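# Transfer 96-well plate from bench B1 into nest N1

## Task

Carry the 96-well plate off bench spot B1 and seat it in plate nest N1, lying flat within the nest's locating features, oriented so well A1 (the clipped corner) matches the nest corner labelled A1. Then open the gripper and withdraw the hand from the plate.

## Robot and tools

ROBOT. Two arms, left_arm and right_arm, each with a parallel two-finger gripper. Base poses in the scene frame: left_arm at (+0.002, +0.334, 0) m, quat_wxyz (+0.998, 0, 0, -0.066); right_arm at (+0.043, -0.363, 0) m, quat_wxyz (+1.000, 0, 0, -0.029). Joint ranges (rad): waist -2.880..2.880, shoulder 0..3.142, elbow 0..3.019, wrist pitch -1.693..1.571, wrist yaw -1.571..1.571, wrist roll -2.094..2.094. The elbow never fully straightens.

FRAMES. Scene frame: origin on the table surface midway between the arms, +z up, +x away from the arms over the table, left_arm on the +y side. The arm names do not tell you image sides. Each gripper has its own axes: fingers extend along its +z, and close/open along its y. The reported end_effector_position is the spot between the finger pads, roughly 1 cm short of the tips. Looking from the arms toward the table, B1 is the left spot and N1 the right one. The plate has one clipped corner, which is well A1.

execute_actions. Argument actions is a list holding zero or one item; pictures (boolean) turns camera images on or off. An empty list only reports the state. {"steps": n} with no rows is a pause, n up to 300 control steps counted from the previous result (your thinking time is included). {"rows": [...], "steps": n} runs up to 15 steps of 1/30 s each (default 15); row k drives step k, and the final row repeats if rows run out. A refused call moves nothing.

ROW FORMAT (used by execute_actions rows and by move target). One flat list of 14 numbers, each in [-1, 1], always all 14 even for a single arm: left_arm dx, dy, dz, rx, ry, rz, opening, then right_arm dx, dy, dz, rx, ry, rz, opening. dx..rz are an offset, not a pose: expressed in that gripper's own axes, measured from the gripper pose shown in the latest result (before any result in the scene, and for the second or later call within one reply, from the pose at the start of the action). Every row in an action refers to that same starting pose; rows do not accumulate. Scale: 1.0 equals 0.6 m of translation or 180 degrees of rotation. rx, ry, rz form a single rotation vector. opening is absolute, not an offset: +1 fully open (0.094 m), -1 closed. All-zero offsets are not idle: they pull the hand back to its reference pose.

move. target is one 14-number row as above; speed is the top path speed in m/s, 0.002 to 0.5, default 0.25 (rotation up to twice that in rad/s). Both grippers travel straight toward their targets and finish together, over 0.5 to 10 s; anything longer is cut off at 10 s before arrival. Rotations take the shorter way. Openings are applied at the start. Paths ignore obstacles and the other arm; the hand lags, can wander, and can overshoot the speed, especially near full reach. Faster contact hits harder; aiming deeper past a contact presses harder. The result adds a move: line giving the ending (done, off_target, moving, held, fault) and active limits (paced: the sent pose was clipped; held: a check blocked steps, after which the arm may jump fast), plus each gripper's distance from its target. If only one arm is named, the other finished fine.

wait. seconds from 0 to 10; nothing new is sent meanwhile.

zoom_image. camera is one of cam_high, cam_low, cam_left_wrist, cam_right_wrist; region [x0, y0, x1, y1] in pixels of that camera's last full image, origin top-left, at most 504 by 504.

read_manual. Optional section, only "licences"; returns licence text, no motion.

finished_scene. scene = the number of the current scene; ends and grades it irreversibly, so call it only once the plate is seated and released.

CONTROL BEHAVIOUR. Each step, the commanded pose is clipped to within 70 mm and 16 degrees of the measured pose, then reached by damped IK with position favoured over orientation. Large offsets may need several actions; after an action the arm continues only to its last clipped pose. Check the reported pose and send the remainder. Motions often finish a centimetre or more short, usually low, and repeated zeros let an arm sag; to hold an arm, send the correction to its desired pose in the first call of a reply and zeros afterwards, aiming higher if it still droops. Tiny commands of a few mm may not move the hand. Because offsets start from the measured pose, repeating a small push into a rigid surface does not press harder, but into something yielding it goes deeper.

RESULTS. The state line lists each gripper's end_effector_position (m) and end_effector_quat_wxyz in the scene frame; reported positions can err, more at long reach. grip_measured is the finger opening on the command scale (last Joint positions value is metres); each gripper reads up to about 1 mm off. To hold the plate, command roughly 0.03 below grip_measured; the pads press up to about 50 to 62 N. HELD flags steps not fully sent; a pose unreachable line names an arm whose command was altered by the clearance check. Hand target shows where the controller is driving each gripper. Joint torques are raw and offset. FAULT, MOTOR HOT (from 85 °C) and OVER-TEMPERATURE FAULT (100 °C, arm drops) lines warn of stops; avoid holding loads longer than needed.

CAMERAS. cam_high, cam_low, cam_left_wrist, cam_right_wrist, each 672x504, pictures included with results unless disabled. Calibration (K, distortion, T_world_to_cam) is supplied; fixed cameras can be off by about 2.3 degrees and 9 mm, and wrist camera poses follow joint readings.

TIMING.

AVOID. Dropping the plate more than a few millimetres, knocking anything off the table, arms colliding or pressing each other, slams and hard pushes. Occasionally an external nudge may shift a loose object; re-check before grasping or releasing.

Each tool is called after ">>>" as name(argument=value, ...), one argument or row to a line, values as JSON.

## Session

>>> execute_actions(
  actions=[],
)

Scene clock: 0.00 s of 13200.00 s.
left_arm: end_effector_position=(+0.3010, +0.0003, +0.2576) grip_measured=+1.000 end_effector_quat_wxyz=(+0.401, +0.164, +0.893, +0.123) | right_arm: end_effector_position=(+0.2327, -0.2582, +0.2416) grip_measured=+1.000 end_effector_quat_wxyz=(+0.108, +0.625, +0.762, +0.130)
Joint positions: left_arm=[-0.985  1.302  1.103 -1.002 -0.802 -0.596  0.094] | right_arm=[ 0.676  0.656  0.81  -1.414  0.139  1.969  0.094]
Joint velocities: left_arm=[-0.015 -0.015  0.017 -0.022 -0.007  0.066  0.   ] | right_arm=[-0.005  0.005  0.002 -0.017 -0.007 -0.022  0.   ]
Joint torques (N m, as the arm reports them, + toward a larger angle): no reading
Hand target (left_arm): +0.304, -0.006, +0.270; +0.409, +0.158, +0.892, +0.113
Hand target (right_arm): +0.237, -0.255, +0.254; +0.112, +0.624, +0.759, +0.144

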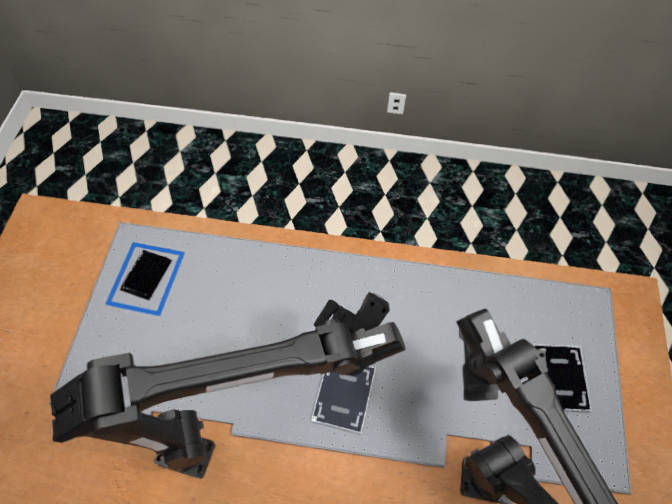

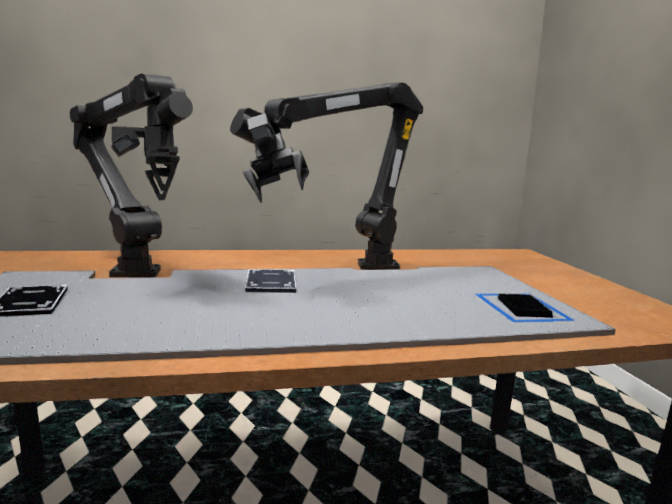

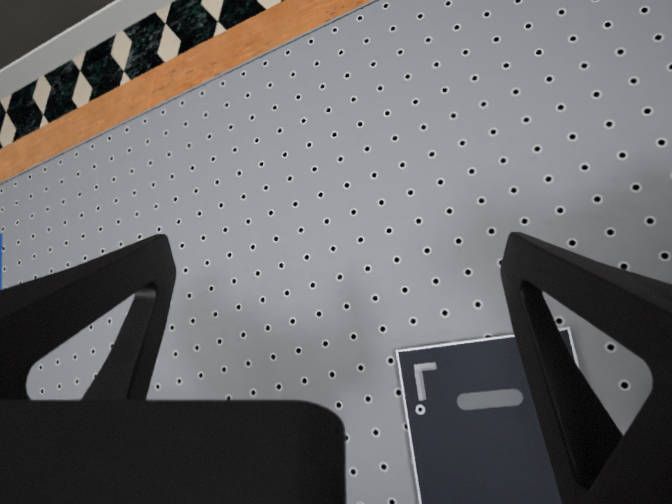

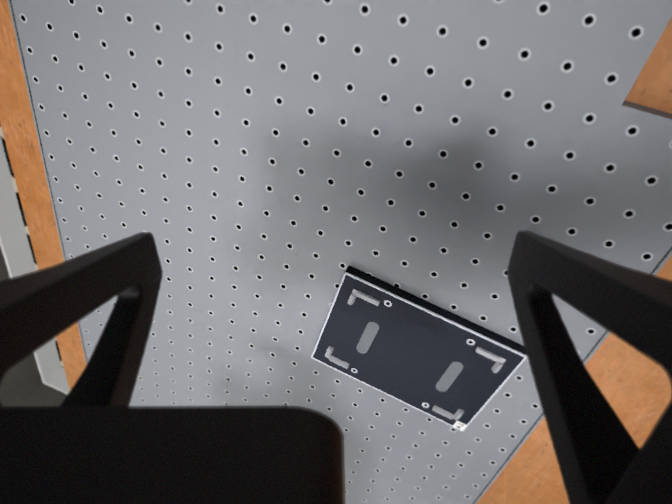

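>>> zoom_image(
  camera="cam_high",
  region=[90, 220, 210, 330],
)

>>> zoom_image(
  camera="cam_high",
  region=[500, 320, 620, 430],
)

>>> zoom_image(
  camera="cam_high",
  region=[290, 340, 400, 450],
)

Region (90, 220, 210, 330) of cam_high's 672x504 image, scaled by 4.200, with more detail than that image has; it fills the top 462 rows of this view, and the rest is white.

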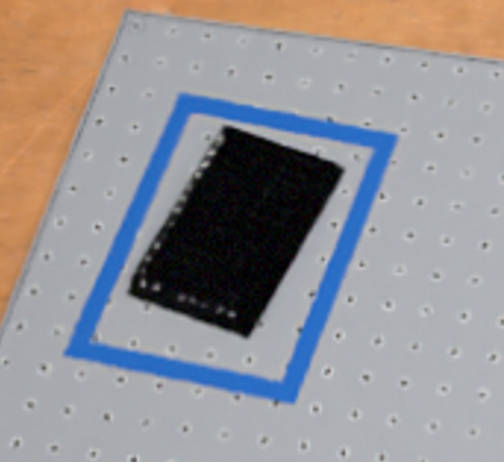

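Region (500, 320, 620, 430) of cam_high's 672x504 image, scaled by 4.200, with more detail than that image has; it fills the top 462 rows of this view, and the rest is white.

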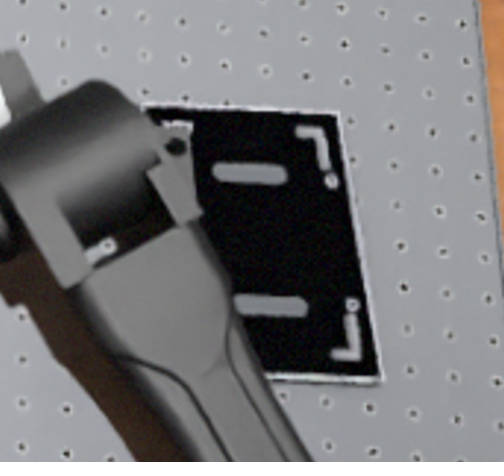

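Region (290, 340, 400, 450) of cam_high's 672x504 image, scaled by 4.582, with more detail than that image has.

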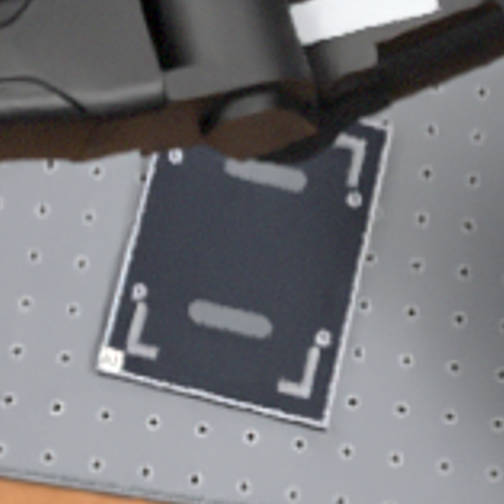

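>>> move(
  target=[0.3417,0.7885,0.349,0.1067,0.2542,-0.0488,1, -0.490,-0.020,0.068,0.090,0.075,-0.433,1],
  speed=0.25,
)

Scene clock: 36.43 s of 13200.00 s.
left_arm: end_effector_position=(+0.4086, +0.5223, +0.1271) grip_measured=+1.000 end_effector_quat_wxyz=(-0.023, +0.092, +0.995, -0.018) | right_arm: end_effector_position=(+0.2766, -0.5327, +0.1815) grip_measured=+1.000 end_effector_quat_wxyz=(-0.019, -0.001, +1.000, +0.019)
Joint positions: left_arm=[ 0.57   1.611  1.253 -1.271  0.007  0.621  0.094] | right_arm=[-0.573  1.146  0.944 -1.422 -0.008 -0.634  0.094]
Joint velocities: left_arm=[-0.005 -0.005  0.002 -0.027 -0.051  0.007  0.   ] | right_arm=[-0.005  0.015 -0.007 -0.002 -0.051 -0.066  0.   ]
Joint torques (N m, as the arm reports them, + toward a larger angle): left_arm=[ -0.98 -11.11  11.48  -0.49  -0.12   0.05] | right_arm=[-1.86 -4.39 11.61  0.28  0.04 -0.21]
Hand target (left_arm): +0.424, +0.528, +0.143; -0.008, +0.099, +0.995, -0.007
Hand target (right_arm): +0.291, -0.549, +0.200; +0.005, +0.001, +1.000, +0.002
Off the commanded pose (left_arm): 0.029 m, 3 deg.
Off the commanded pose (right_arm): 0.028 m, 3 deg.
After step 90, 30.00 s passed at rest.
move: off_target (left_arm, right_arm)
camera_calibration (this result's frames):
cam_left_wrist: T_world_to_cam=[[-0.197657, -0.979671, 0.0343078, 0.590151], [-0.756266, 0.174663, 0.63052, 0.137987], [-0.623694, 0.0986806, -0.775415, 0.426408], [0, 0, 0, 1]] pos_world=[0.48695, 0.511974, 0.223393]
cam_right_wrist: T_world_to_cam=[[-0.00810913, -0.999187, -0.0395028, -0.51967], [-0.785468, -0.0180832, 0.618638, 0.101934], [-0.618849, 0.0360448, -0.784682, 0.458223], [0, 0, 0, 1]] pos_world=[0.359422, -0.53392, 0.275971]

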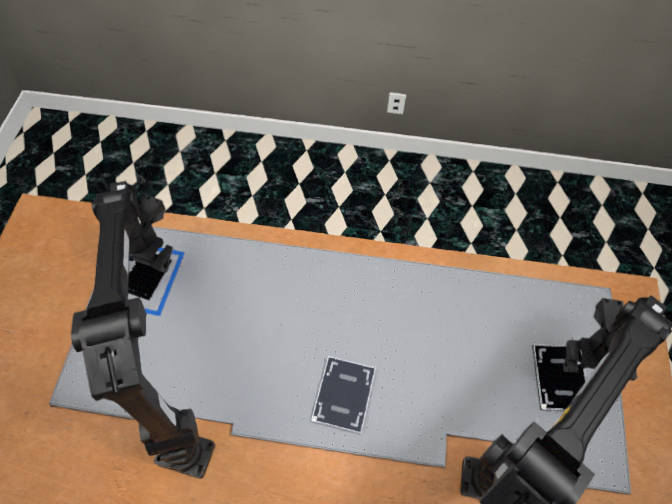

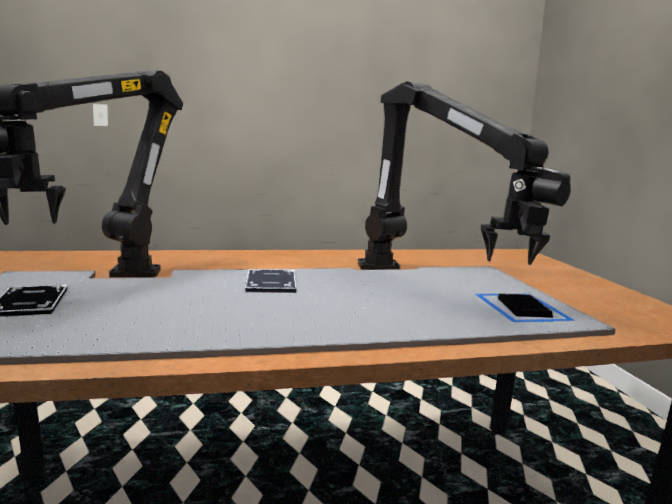

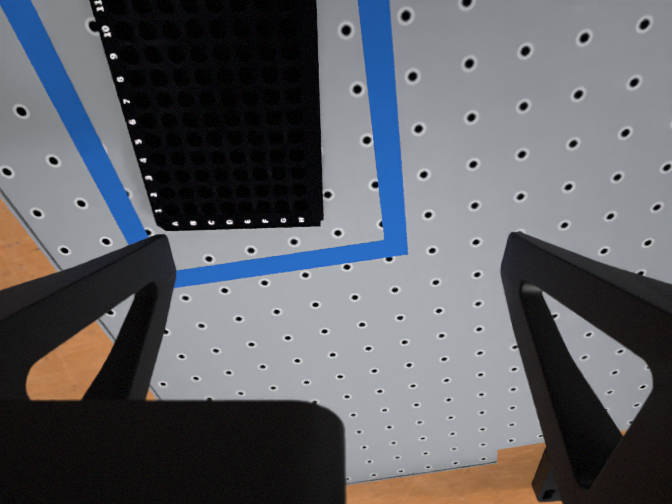

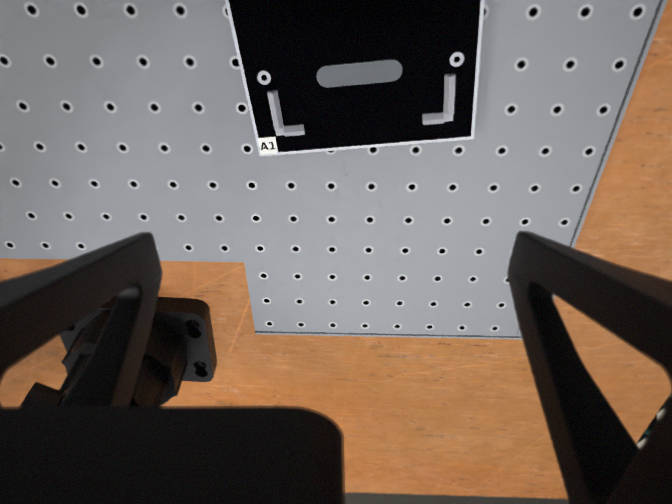

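>>> move(
  target=[-0.0243,0.0937,0.0403,-0.0214,-0.0222,0.005,1, -0.024,-0.027,-0.03,0.011,-0.015,0,1],
  speed=0.1,
)

Scene clock: 58.73 s of 13200.00 s.
left_arm: end_effector_position=(+0.4231, +0.5655, +0.0973) grip_measured=+1.000 end_effector_quat_wxyz=(+0.006, +0.095, +0.995, +0.003) | right_arm: end_effector_position=(+0.2772, -0.5332, +0.1815) grip_measured=+1.000 end_effector_quat_wxyz=(-0.018, -0.004, +1.000, +0.018)
Joint positions: left_arm=[ 0.636  1.676  1.253 -1.134  0.002  0.695  0.094] | right_arm=[-0.573  1.146  0.944 -1.419 -0.008 -0.64   0.094]
Joint velocities: left_arm=[ 0.015 -0.015  0.007 -0.022  0.051  0.007  0.   ] | right_arm=[-0.015 -0.015 -0.017 -0.017 -0.007 -0.022  0.   ]
Joint torques (N m, as the arm reports them, + toward a larger angle): left_arm=[ -0.26 -11.42   9.26   0.45  -0.15   0.05] | right_arm=[-1.79 -4.52 11.52  0.35  0.09 -0.17]
Hand target (left_arm): +0.432, +0.574, +0.100; +0.015, +0.099, +0.995, +0.012
Hand target (right_arm): +0.291, -0.549, +0.198; +0.005, -0.001, +1.000, +0.001
Off the commanded pose (left_arm): 0.013 m, 2 deg.
Off the commanded pose (right_arm): 0.028 m, 3 deg.
After step 90, 18.30 s passed at rest.
move: off_target (left_arm, right_arm)
camera_calibration (this result's frames):
cam_left_wrist: T_world_to_cam=[[-0.205175, -0.978635, -0.0132938, 0.643598], [-0.792989, 0.158262, 0.588321, 0.189139], [-0.573648, 0.131251, -0.808518, 0.371703], [0, 0, 0, 1]] pos_world=[0.495262, 0.551128, 0.19781]
cam_right_wrist: T_world_to_cam=[[-0.00191434, -0.999278, -0.0379385, -0.522159], [-0.787007, -0.0219004, 0.616555, 0.101195], [-0.616941, 0.0310382, -0.786397, 0.455695], [0, 0, 0, 1]] pos_world=[0.359778, -0.53371, 0.276155]

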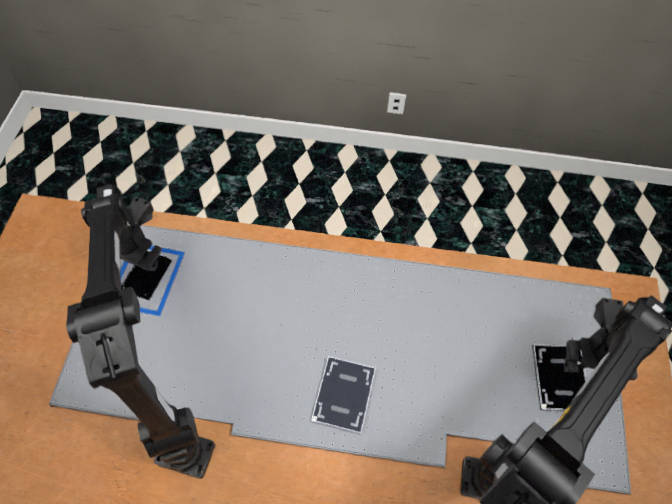

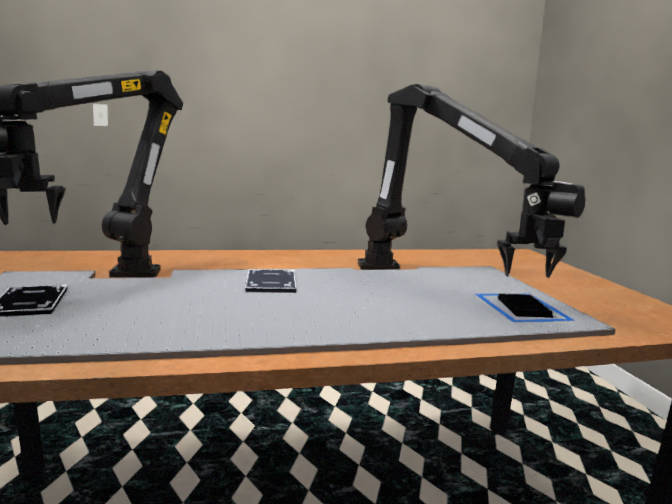

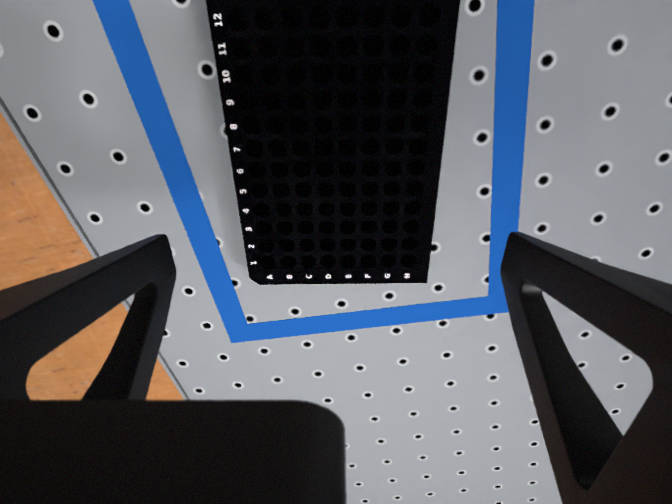

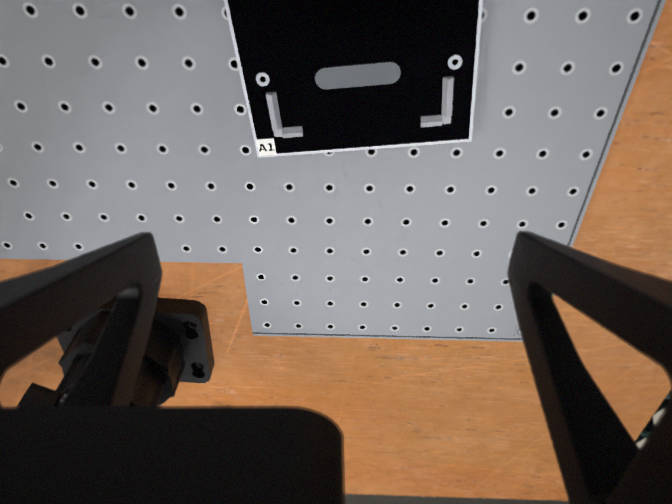

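>>> move(
  target=[-0.012,0.0167,0.065,-0.006,-0.006,0,1, -0.024,-0.027,-0.03,0.011,-0.015,0,1],
  speed=0.06,
)

Scene clock: 67.47 s of 13200.00 s.
left_arm: end_effector_position=(+0.4345, +0.5718, +0.0663) grip_measured=+1.000 end_effector_quat_wxyz=(+0.019, +0.097, +0.995, +0.012) | right_arm: end_effector_position=(+0.2778, -0.5336, +0.1814) grip_measured=+1.000 end_effector_quat_wxyz=(-0.016, -0.007, +1.000, +0.017)
Joint positions: left_arm=[ 0.636  1.725  1.227 -1.027  0.002  0.697  0.094] | right_arm=[-0.573  1.146  0.944 -1.416 -0.008 -0.646  0.094]
Joint velocities: left_arm=[ 0.005 -0.005 -0.017 -0.022  0.051 -0.007  0.   ] | right_arm=[ 0.005 -0.005  0.007 -0.007 -0.007 -0.037  0.   ]
Joint torques (N m, as the arm reports them, + toward a larger angle): left_arm=[ -0.03 -11.7    6.89   0.49  -0.08  -0.03] | right_arm=[-1.82 -4.62 11.51  0.38  0.07 -0.21]
Hand target (left_arm): +0.433, +0.574, +0.059; +0.017, +0.095, +0.995, +0.012
Hand target (right_arm): +0.292, -0.549, +0.199; +0.006, -0.004, +1.000, +0.001
Off the commanded pose (left_arm): 0.008 m, 0 deg.
Off the commanded pose (right_arm): 0.028 m, 3 deg.
After step 90, 4.70 s passed at rest.
move: off_target (right_arm)
camera_calibration (this result's frames):
cam_left_wrist: T_world_to_cam=[[-0.206758, -0.977801, -0.0340132, 0.653247], [-0.808658, 0.151216, 0.568512, 0.227583], [-0.550748, 0.145049, -0.821972, 0.335367], [0, 0, 0, 1]] pos_world=[0.503804, 0.555686, 0.168498]
cam_right_wrist: T_world_to_cam=[[0.00389589, -0.999332, -0.03633, -0.524536], [-0.788512, -0.0254135, 0.614494, 0.100601], [-0.615007, 0.0262526, -0.788085, 0.453268], [0, 0, 0, 1]] pos_world=[0.360131, -0.533529, 0.276338]

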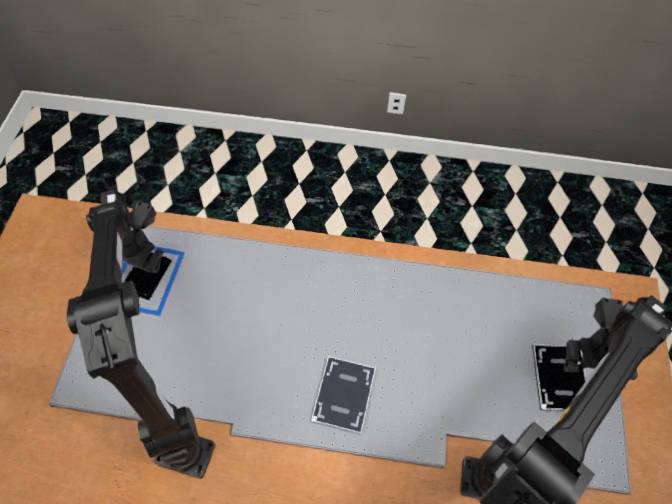

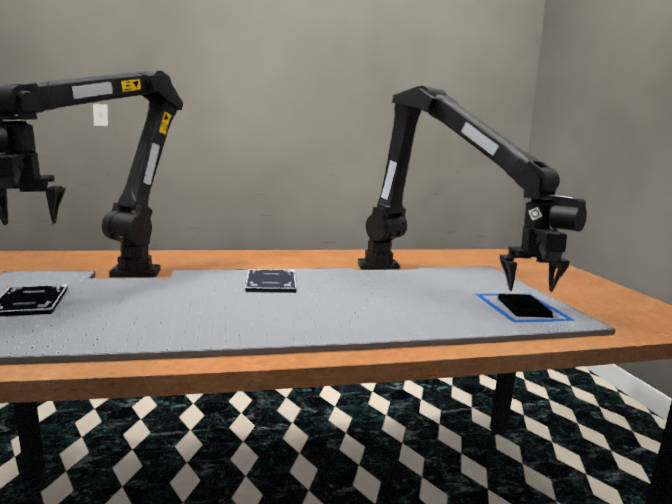

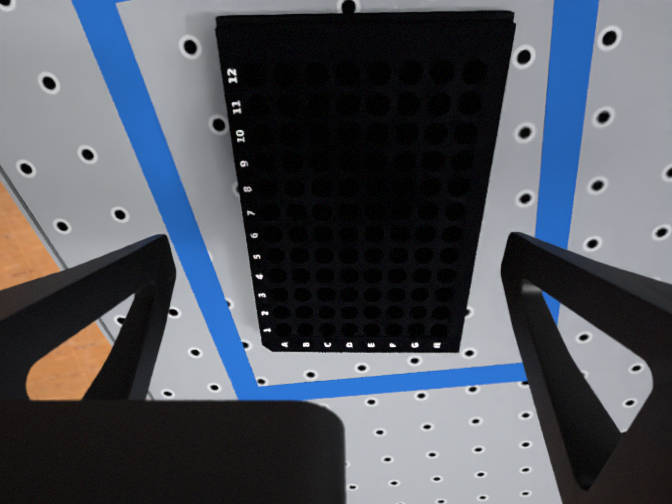

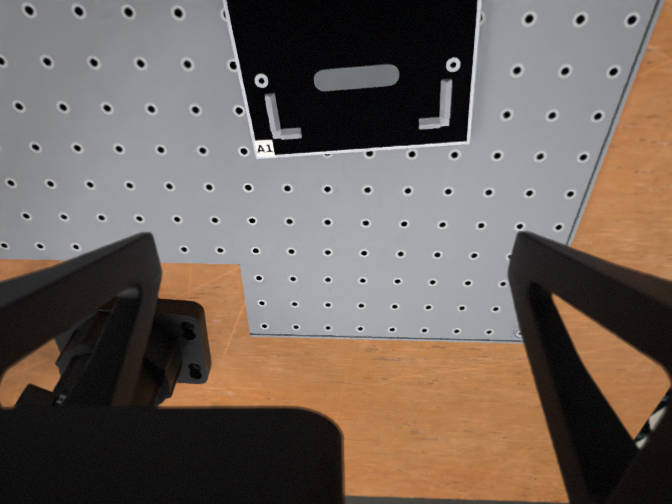

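>>> move(
  target=[0.0203,-0.0128,0.0345,0.008,0.012,0,1, -0.024,-0.027,-0.03,0.011,-0.015,0,1],
  speed=0.04,
)

Scene clock: 76.03 s of 13200.00 s.
left_arm: end_effector_position=(+0.4244, +0.5664, +0.0544) grip_measured=+1.000 end_effector_quat_wxyz=(+0.006, +0.097, +0.995, +0.003) | right_arm: end_effector_position=(+0.2784, -0.5340, +0.1814) grip_measured=+1.000 end_effector_quat_wxyz=(-0.015, -0.010, +1.000, +0.017)
Joint positions: left_arm=[ 0.636  1.732  1.202 -1.027  0.001  0.697  0.094] | right_arm=[-0.573  1.146  0.944 -1.413 -0.008 -0.652  0.094]
Joint velocities: left_arm=[ 0.005  0.005  0.007 -0.007 -0.022 -0.051  0.   ] | right_arm=[-0.015 -0.005 -0.007  0.002 -0.022  0.037  0.   ]
Joint torques (N m, as the arm reports them, + toward a larger angle): left_arm=[ -0.29 -11.41   6.64   0.31  -0.18  -0.03] | right_arm=[-1.84 -4.62 11.5   0.37  0.06 -0.18]
Hand target (left_arm): +0.422, +0.567, +0.045; -0.001, +0.097, +0.995, +0.001
Hand target (right_arm): +0.292, -0.550, +0.199; +0.007, -0.007, +1.000, -0.000
Off the commanded pose (left_arm): 0.010 m, 1 deg.
Off the commanded pose (right_arm): 0.028 m, 3 deg.
After step 90, 4.50 s passed at rest.
move: off_target (right_arm)
camera_calibration (this result's frames):
cam_left_wrist: T_world_to_cam=[[-0.207418, -0.978161, -0.0133995, 0.644841], [-0.792009, 0.159873, 0.589205, 0.213947], [-0.574195, 0.132824, -0.807873, 0.336906], [0, 0, 0, 1]] pos_world=[0.496649, 0.551805, 0.154759]
cam_right_wrist: T_world_to_cam=[[0.00969174, -0.999343, -0.0349201, -0.526802], [-0.789797, -0.0290684, 0.61268, 0.0997621], [-0.613292, 0.0216418, -0.78956, 0.450907], [0, 0, 0, 1]] pos_world=[0.360435, -0.533314, 0.2765]

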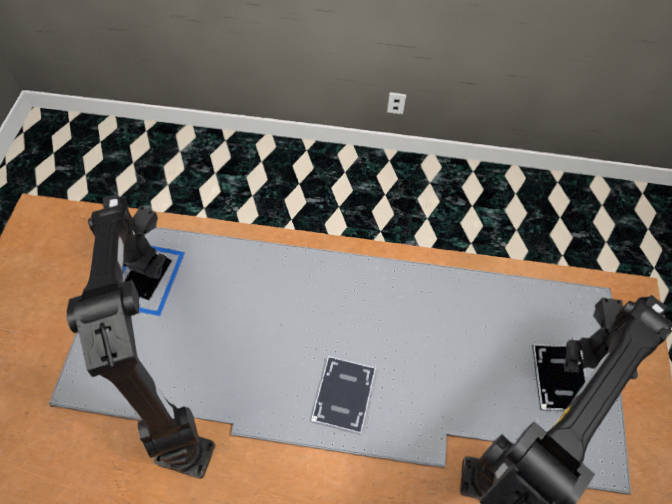

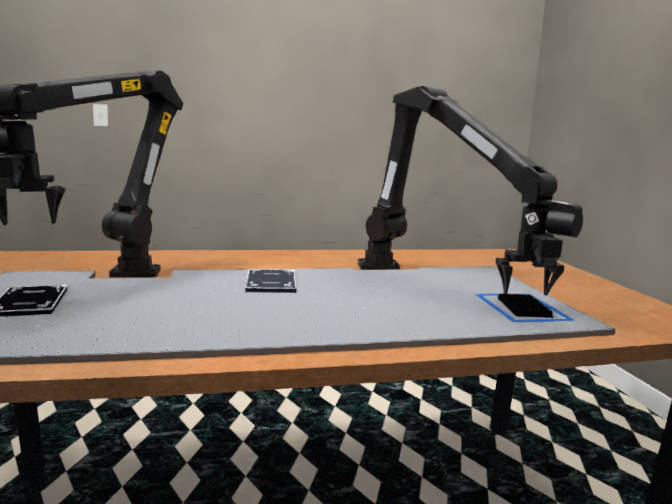

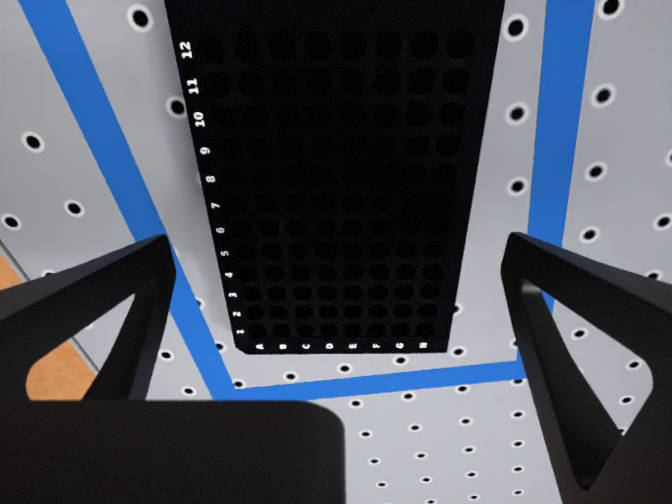

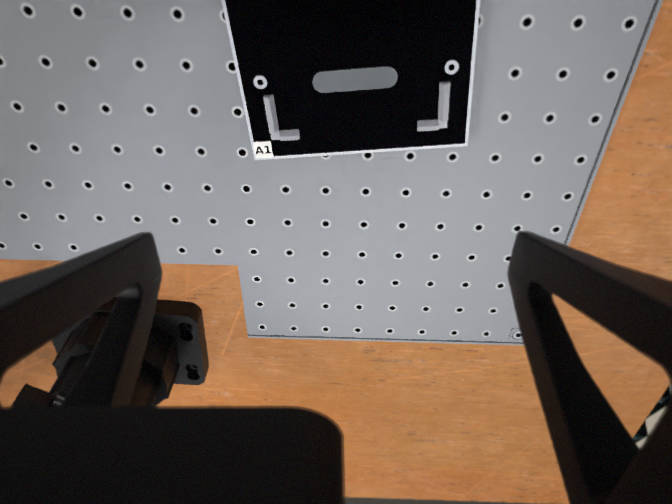

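>>> move(
  target=[0.004,0.0,0.038,0.002,0.004,0,1, -0.024,-0.027,-0.03,0.011,-0.015,0.004,1],
  speed=0.03,
)

Scene clock: 80.77 s of 13200.00 s.
left_arm: end_effector_position=(+0.4243, +0.5664, +0.0411) grip_measured=+1.000 end_effector_quat_wxyz=(+0.004, +0.097, +0.995, +0.002) | right_arm: end_effector_position=(+0.2789, -0.5344, +0.1814) grip_measured=+1.000 end_effector_quat_wxyz=(-0.014, -0.010, +1.000, +0.016)
Joint positions: left_arm=[ 0.636  1.752  1.19  -0.999  0.001  0.697  0.094] | right_arm=[-0.573  1.146  0.944 -1.41  -0.008 -0.652  0.094]
Joint velocities: left_arm=[-0.005  0.005 -0.002  0.002  0.022 -0.022  0.   ] | right_arm=[-0.015 -0.015 -0.017  0.002 -0.066  0.022  0.   ]
Joint torques (N m, as the arm reports them, + toward a larger angle): left_arm=[ -0.31 -11.55   6.5    0.45  -0.14  -0.03] | right_arm=[-1.81 -4.7  11.51  0.4   0.04 -0.13]
Hand target (left_arm): +0.423, +0.567, +0.032; -0.001, +0.097, +0.995, +0.001
Hand target (right_arm): +0.293, -0.550, +0.199; +0.008, -0.004, +1.000, -0.001
Off the commanded pose (left_arm): 0.010 m, 1 deg.
Off the commanded pose (right_arm): 0.028 m, 3 deg.
After step 90, 0.47 s passed at rest.
move: off_target (right_arm)
camera_calibration (this result's frames):
cam_left_wrist: T_world_to_cam=[[-0.207458, -0.978183, -0.0109052, 0.644549], [-0.790037, 0.16096, 0.591552, 0.220167], [-0.576891, 0.131338, -0.806193, 0.328087], [0, 0, 0, 1]] pos_world=[0.496928, 0.551959, 0.14129]
cam_right_wrist: T_world_to_cam=[[0.0101466, -0.999393, -0.0333338, -0.527636], [-0.791112, -0.0284117, 0.611012, 0.101207], [-0.611588, 0.0201711, -0.79092, 0.450203], [0, 0, 0, 1]] pos_world=[0.360758, -0.533521, 0.276648]

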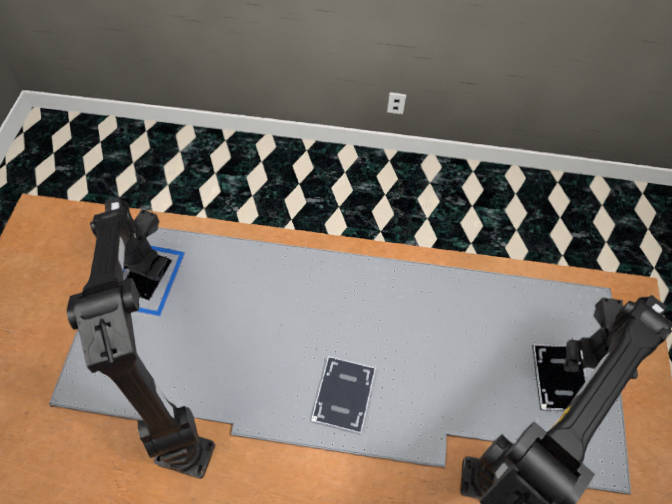

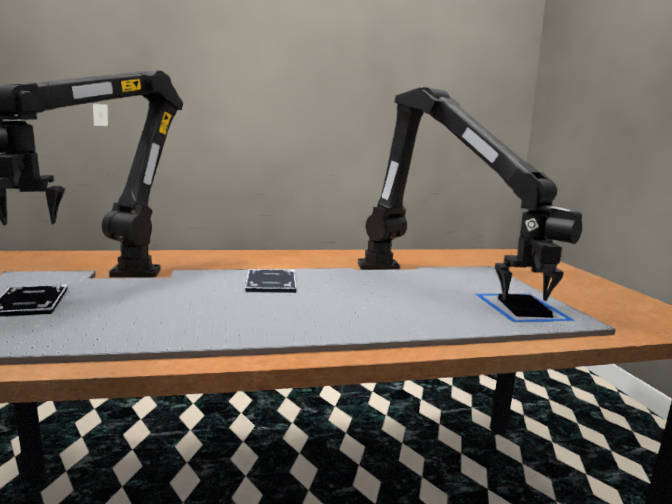

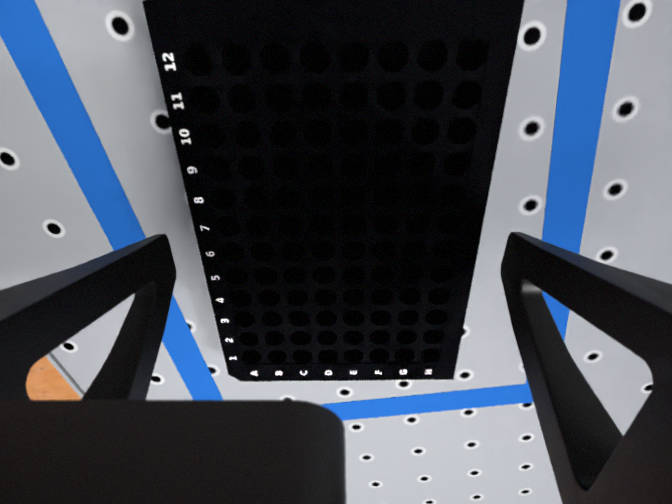

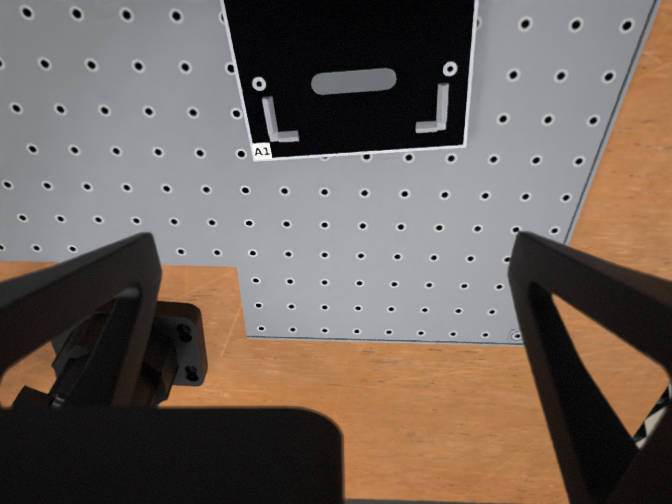

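>>> move(
  target=[0.003,0.0,0.038,0.001,0.003,0,1, -0.024,-0.027,-0.03,0.011,-0.015,0.004,1],
  speed=0.03,
)

>>> zoom_image(
  camera="cam_low",
  region=[460, 240, 600, 340],
)

Scene clock: 85.03 s of 13200.00 s.
left_arm: end_effector_position=(+0.4247, +0.5666, +0.0276) grip_measured=+1.000 end_effector_quat_wxyz=(+0.004, +0.097, +0.995, +0.002) | right_arm: end_effector_position=(+0.2794, -0.5348, +0.1813) grip_measured=+1.000 end_effector_quat_wxyz=(-0.013, -0.010, +1.000, +0.015)
Joint positions: left_arm=[ 0.636  1.773  1.177 -0.965  0.001  0.697  0.094] | right_arm=[-0.573  1.146  0.944 -1.408 -0.008 -0.652  0.094]
Joint velocities: left_arm=[-0.005  0.015  0.022 -0.007 -0.051  0.007  0.   ] | right_arm=[-0.005 -0.005 -0.012 -0.012 -0.095 -0.007  0.   ]
Joint torques (N m, as the arm reports them, + toward a larger angle): left_arm=[ -0.4  -11.67   6.35   0.39  -0.16  -0.04] | right_arm=[-1.69 -4.63 11.52  0.42  0.05 -0.12]
Hand target (left_arm): +0.423, +0.567, +0.018; -0.001, +0.097, +0.995, +0.001
Hand target (right_arm): +0.293, -0.550, +0.199; +0.009, -0.004, +1.000, -0.002
Off the commanded pose (left_arm): 0.010 m, 1 deg.
Off the commanded pose (right_arm): 0.028 m, 3 deg.
move: off_target (right_arm)
camera_calibration (this result's frames):
cam_left_wrist: T_world_to_cam=[[-0.207458, -0.978183, -0.0109052, 0.644697], [-0.790037, 0.16096, 0.591552, 0.228414], [-0.576891, 0.131338, -0.806193, 0.317426], [0, 0, 0, 1]] pos_world=[0.497323, 0.552176, 0.127818]
cam_right_wrist: T_world_to_cam=[[0.0102167, -0.999444, -0.0317357, -0.528366], [-0.792426, -0.0274494, 0.609349, 0.102815], [-0.609882, 0.0189227, -0.792266, 0.449613], [0, 0, 0, 1]] pos_world=[0.361082, -0.533758, 0.276795]

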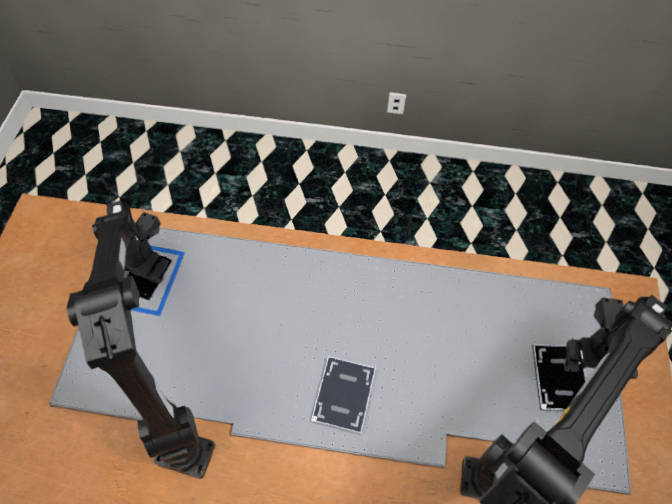

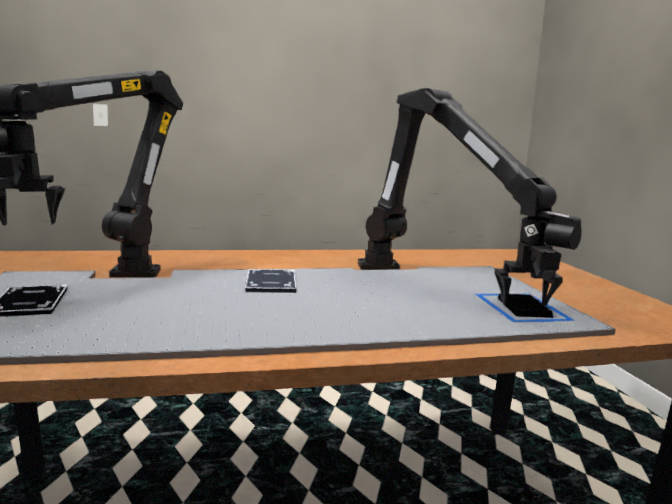

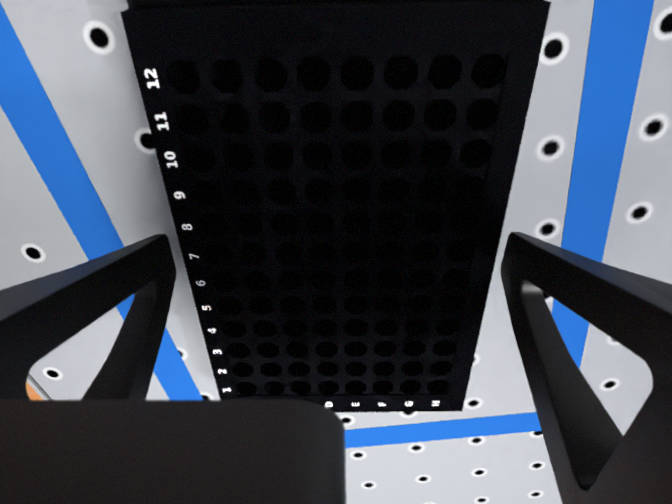

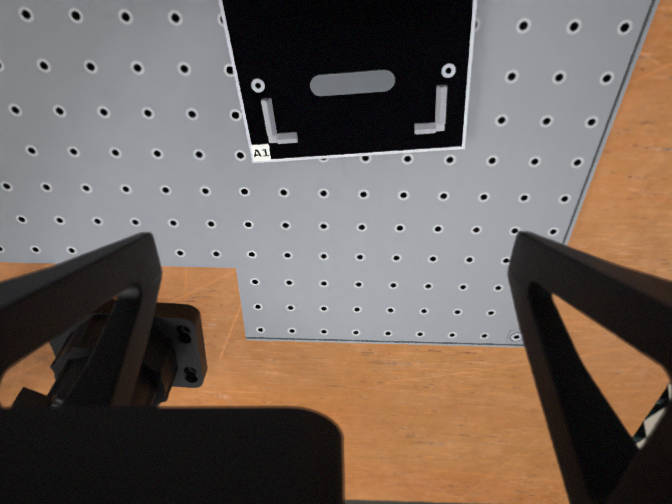

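Region (460, 240, 600, 340) of cam_low's 672x504 image, scaled by 3.600, with more detail than that image has; it fills the top 360 rows of this view, and the rest is white.

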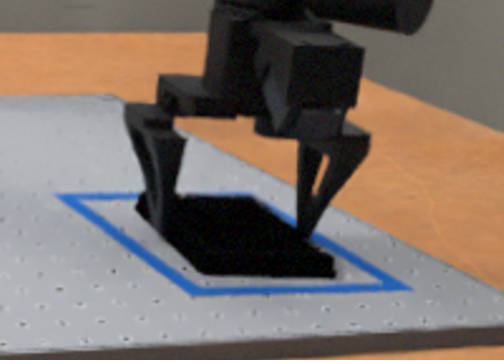

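>>> move(
  target=[0.003,0.0,0.023,0.001,0.003,0,1, -0.024,-0.027,-0.03,0.011,-0.015,0.004,1],
  speed=0.02,
)

>>> move(
  target=[0.0,0.0,0.008,0,0,0,0.78, 0,0,-0.02,0,0,0,1],
  speed=0.02,
)

Scene clock: 93.30 s of 13200.00 s.
left_arm: end_effector_position=(+0.4266, +0.5676, +0.0250) grip_measured=+1.000 end_effector_quat_wxyz=(+0.006, +0.097, +0.995, +0.004) | right_arm: end_effector_position=(+0.2799, -0.5351, +0.1813) grip_measured=+1.000 end_effector_quat_wxyz=(-0.012, -0.010, +1.000, +0.014)
Joint positions: left_arm=[ 0.636  1.779  1.177 -0.954  0.001  0.697  0.094] | right_arm=[-0.573  1.146  0.944 -1.406 -0.008 -0.652  0.094]
Joint velocities: left_arm=[-0.005 -0.005 -0.012 -0.012  0.022  0.081  0.   ] | right_arm=[ 0.005 -0.005  0.002  0.002 -0.022  0.022  0.   ]
Joint torques (N m, as the arm reports them, + toward a larger angle): left_arm=[ -0.38 -11.56   6.1    0.41  -0.16  -0.04] | right_arm=[-1.79 -4.59 11.51  0.55  0.05 -0.13]
Hand target (left_arm): +0.423, +0.567, +0.014; -0.000, +0.097, +0.995, +0.001
Hand target (right_arm): +0.294, -0.551, +0.199; +0.010, -0.004, +1.000, -0.002
Off the commanded pose (left_arm): 0.012 m, 1 deg.
Off the commanded pose (right_arm): 0.028 m, 3 deg.
After step 90, 3.53 s passed at rest.
move: off_target (left_arm, right_arm)
camera_calibration (this result's frames):
cam_left_wrist: T_world_to_cam=[[-0.207399, -0.97815, -0.0143972, 0.646101], [-0.792796, 0.15944, 0.588263, 0.233386], [-0.573115, 0.133419, -0.808541, 0.313524], [0, 0, 0, 1]] pos_world=[0.498713, 0.552943, 0.125506]
cam_right_wrist: T_world_to_cam=[[0.010274, -0.999486, -0.0303657, -0.528991], [-0.793551, -0.0266266, 0.607921, 0.104192], [-0.608417, 0.0178509, -0.793416, 0.449104], [0, 0, 0, 1]] pos_world=[0.361359, -0.533961, 0.276923]

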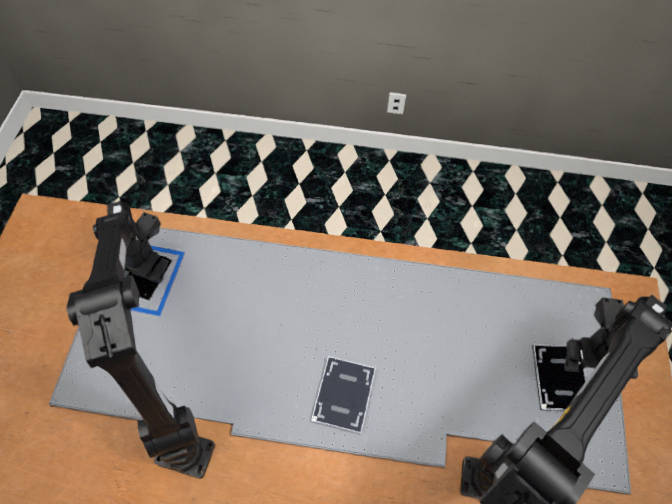

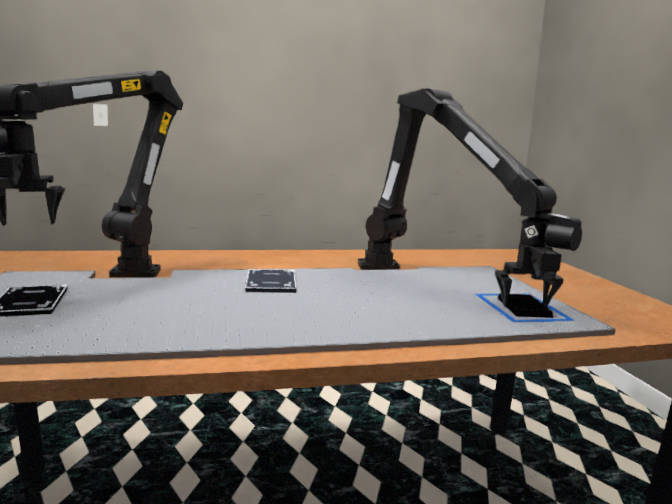

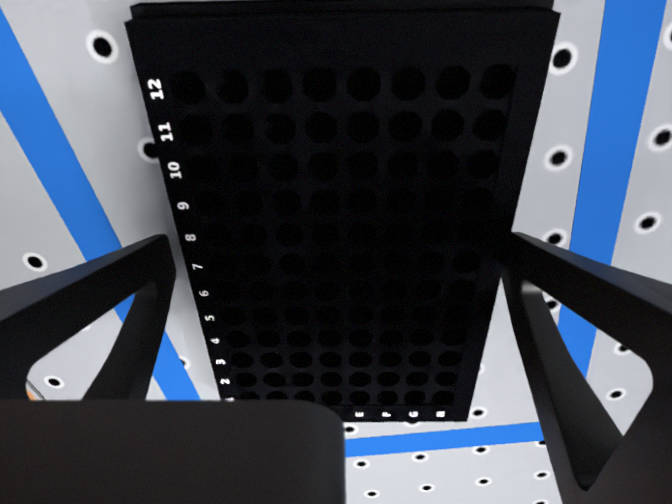

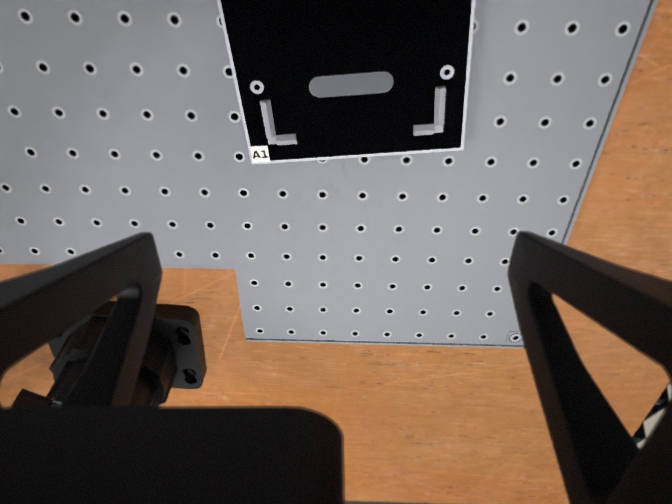

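Scene clock: 94.13 s of 13200.00 s.
left_arm: end_effector_position=(+0.4266, +0.5676, +0.0250) grip_measured=+0.789 end_effector_quat_wxyz=(+0.006, +0.097, +0.995, +0.004) | right_arm: end_effector_position=(+0.2756, -0.5320, +0.1816) grip_measured=+1.000 end_effector_quat_wxyz=(-0.021, -0.010, +1.000, +0.021)
Joint positions: left_arm=[ 0.636  1.779  1.177 -0.954  0.001  0.697  0.084] | right_arm=[-0.573  1.146  0.944 -1.427 -0.008 -0.652  0.094]
Joint velocities: left_arm=[-0.015  0.005  0.002 -0.002  0.051 -0.007  0.   ] | right_arm=[-0.005 -0.015 -0.017  0.007  0.037  0.007  0.   ]
Joint torques (N m, as the arm reports them, + toward a larger angle): left_arm=[ -0.47 -12.33   6.5    0.4   -0.01  -0.05] | right_arm=[-0.79 -5.77  9.8  -0.7   0.07 -0.12]
Hand target (left_arm): +0.427, +0.568, +0.020; +0.006, +0.097, +0.995, +0.004
Hand target (right_arm): +0.280, -0.535, +0.193; -0.012, -0.010, +1.000, +0.014
Off the commanded pose (left_arm): 0.005 m, 0 deg.
Off the commanded pose (right_arm): 0.013 m, 1 deg.
move: off_target (right_arm)
camera_calibration (this result's frames):
cam_left_wrist: T_world_to_cam=[[-0.207399, -0.97815, -0.0143972, 0.646101], [-0.792796, 0.15944, 0.588263, 0.233386], [-0.573115, 0.133419, -0.808541, 0.313524], [0, 0, 0, 1]] pos_world=[0.498713, 0.552943, 0.125506]
cam_right_wrist: T_world_to_cam=[[0.00962706, -0.999013, -0.0433731, -0.522994], [-0.782765, -0.0345201, 0.621359, 0.0910882], [-0.622243, 0.0279691, -0.782325, 0.453809], [0, 0, 0, 1]] pos_world=[0.358715, -0.532026, 0.275744]

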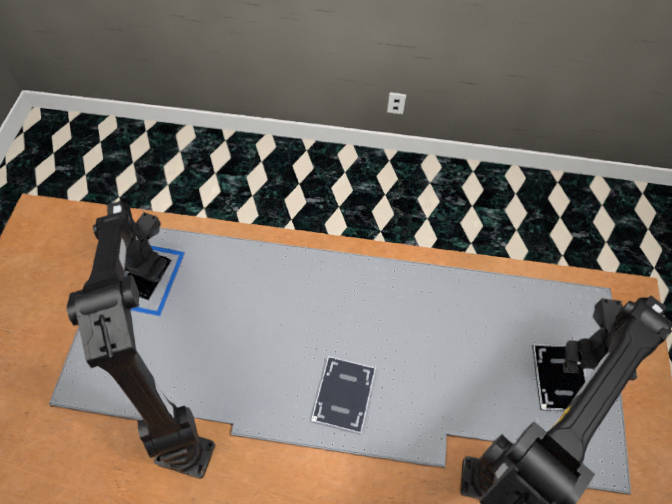

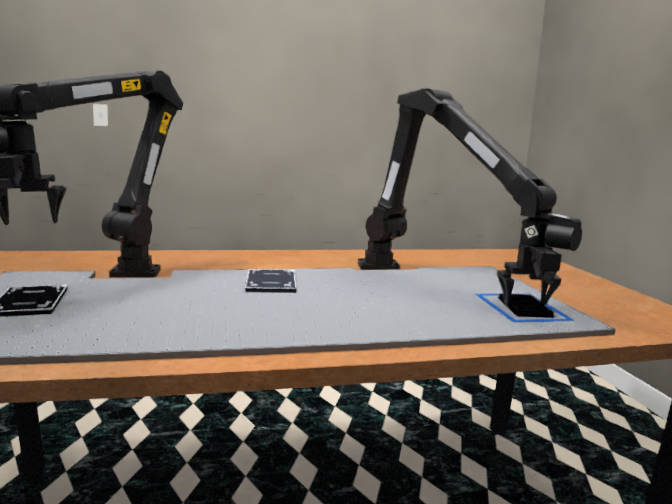

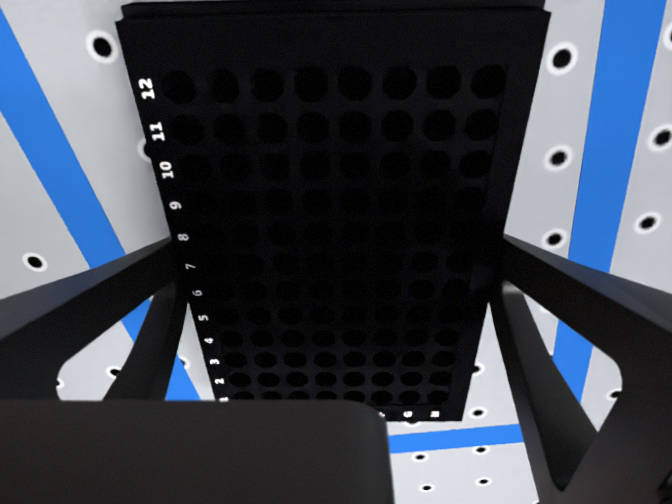

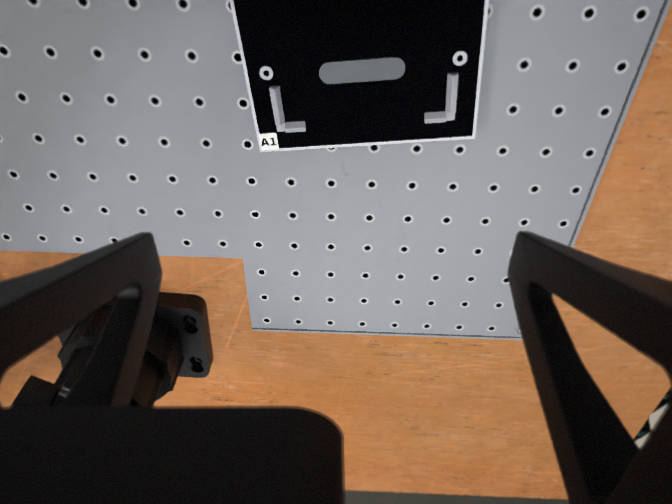

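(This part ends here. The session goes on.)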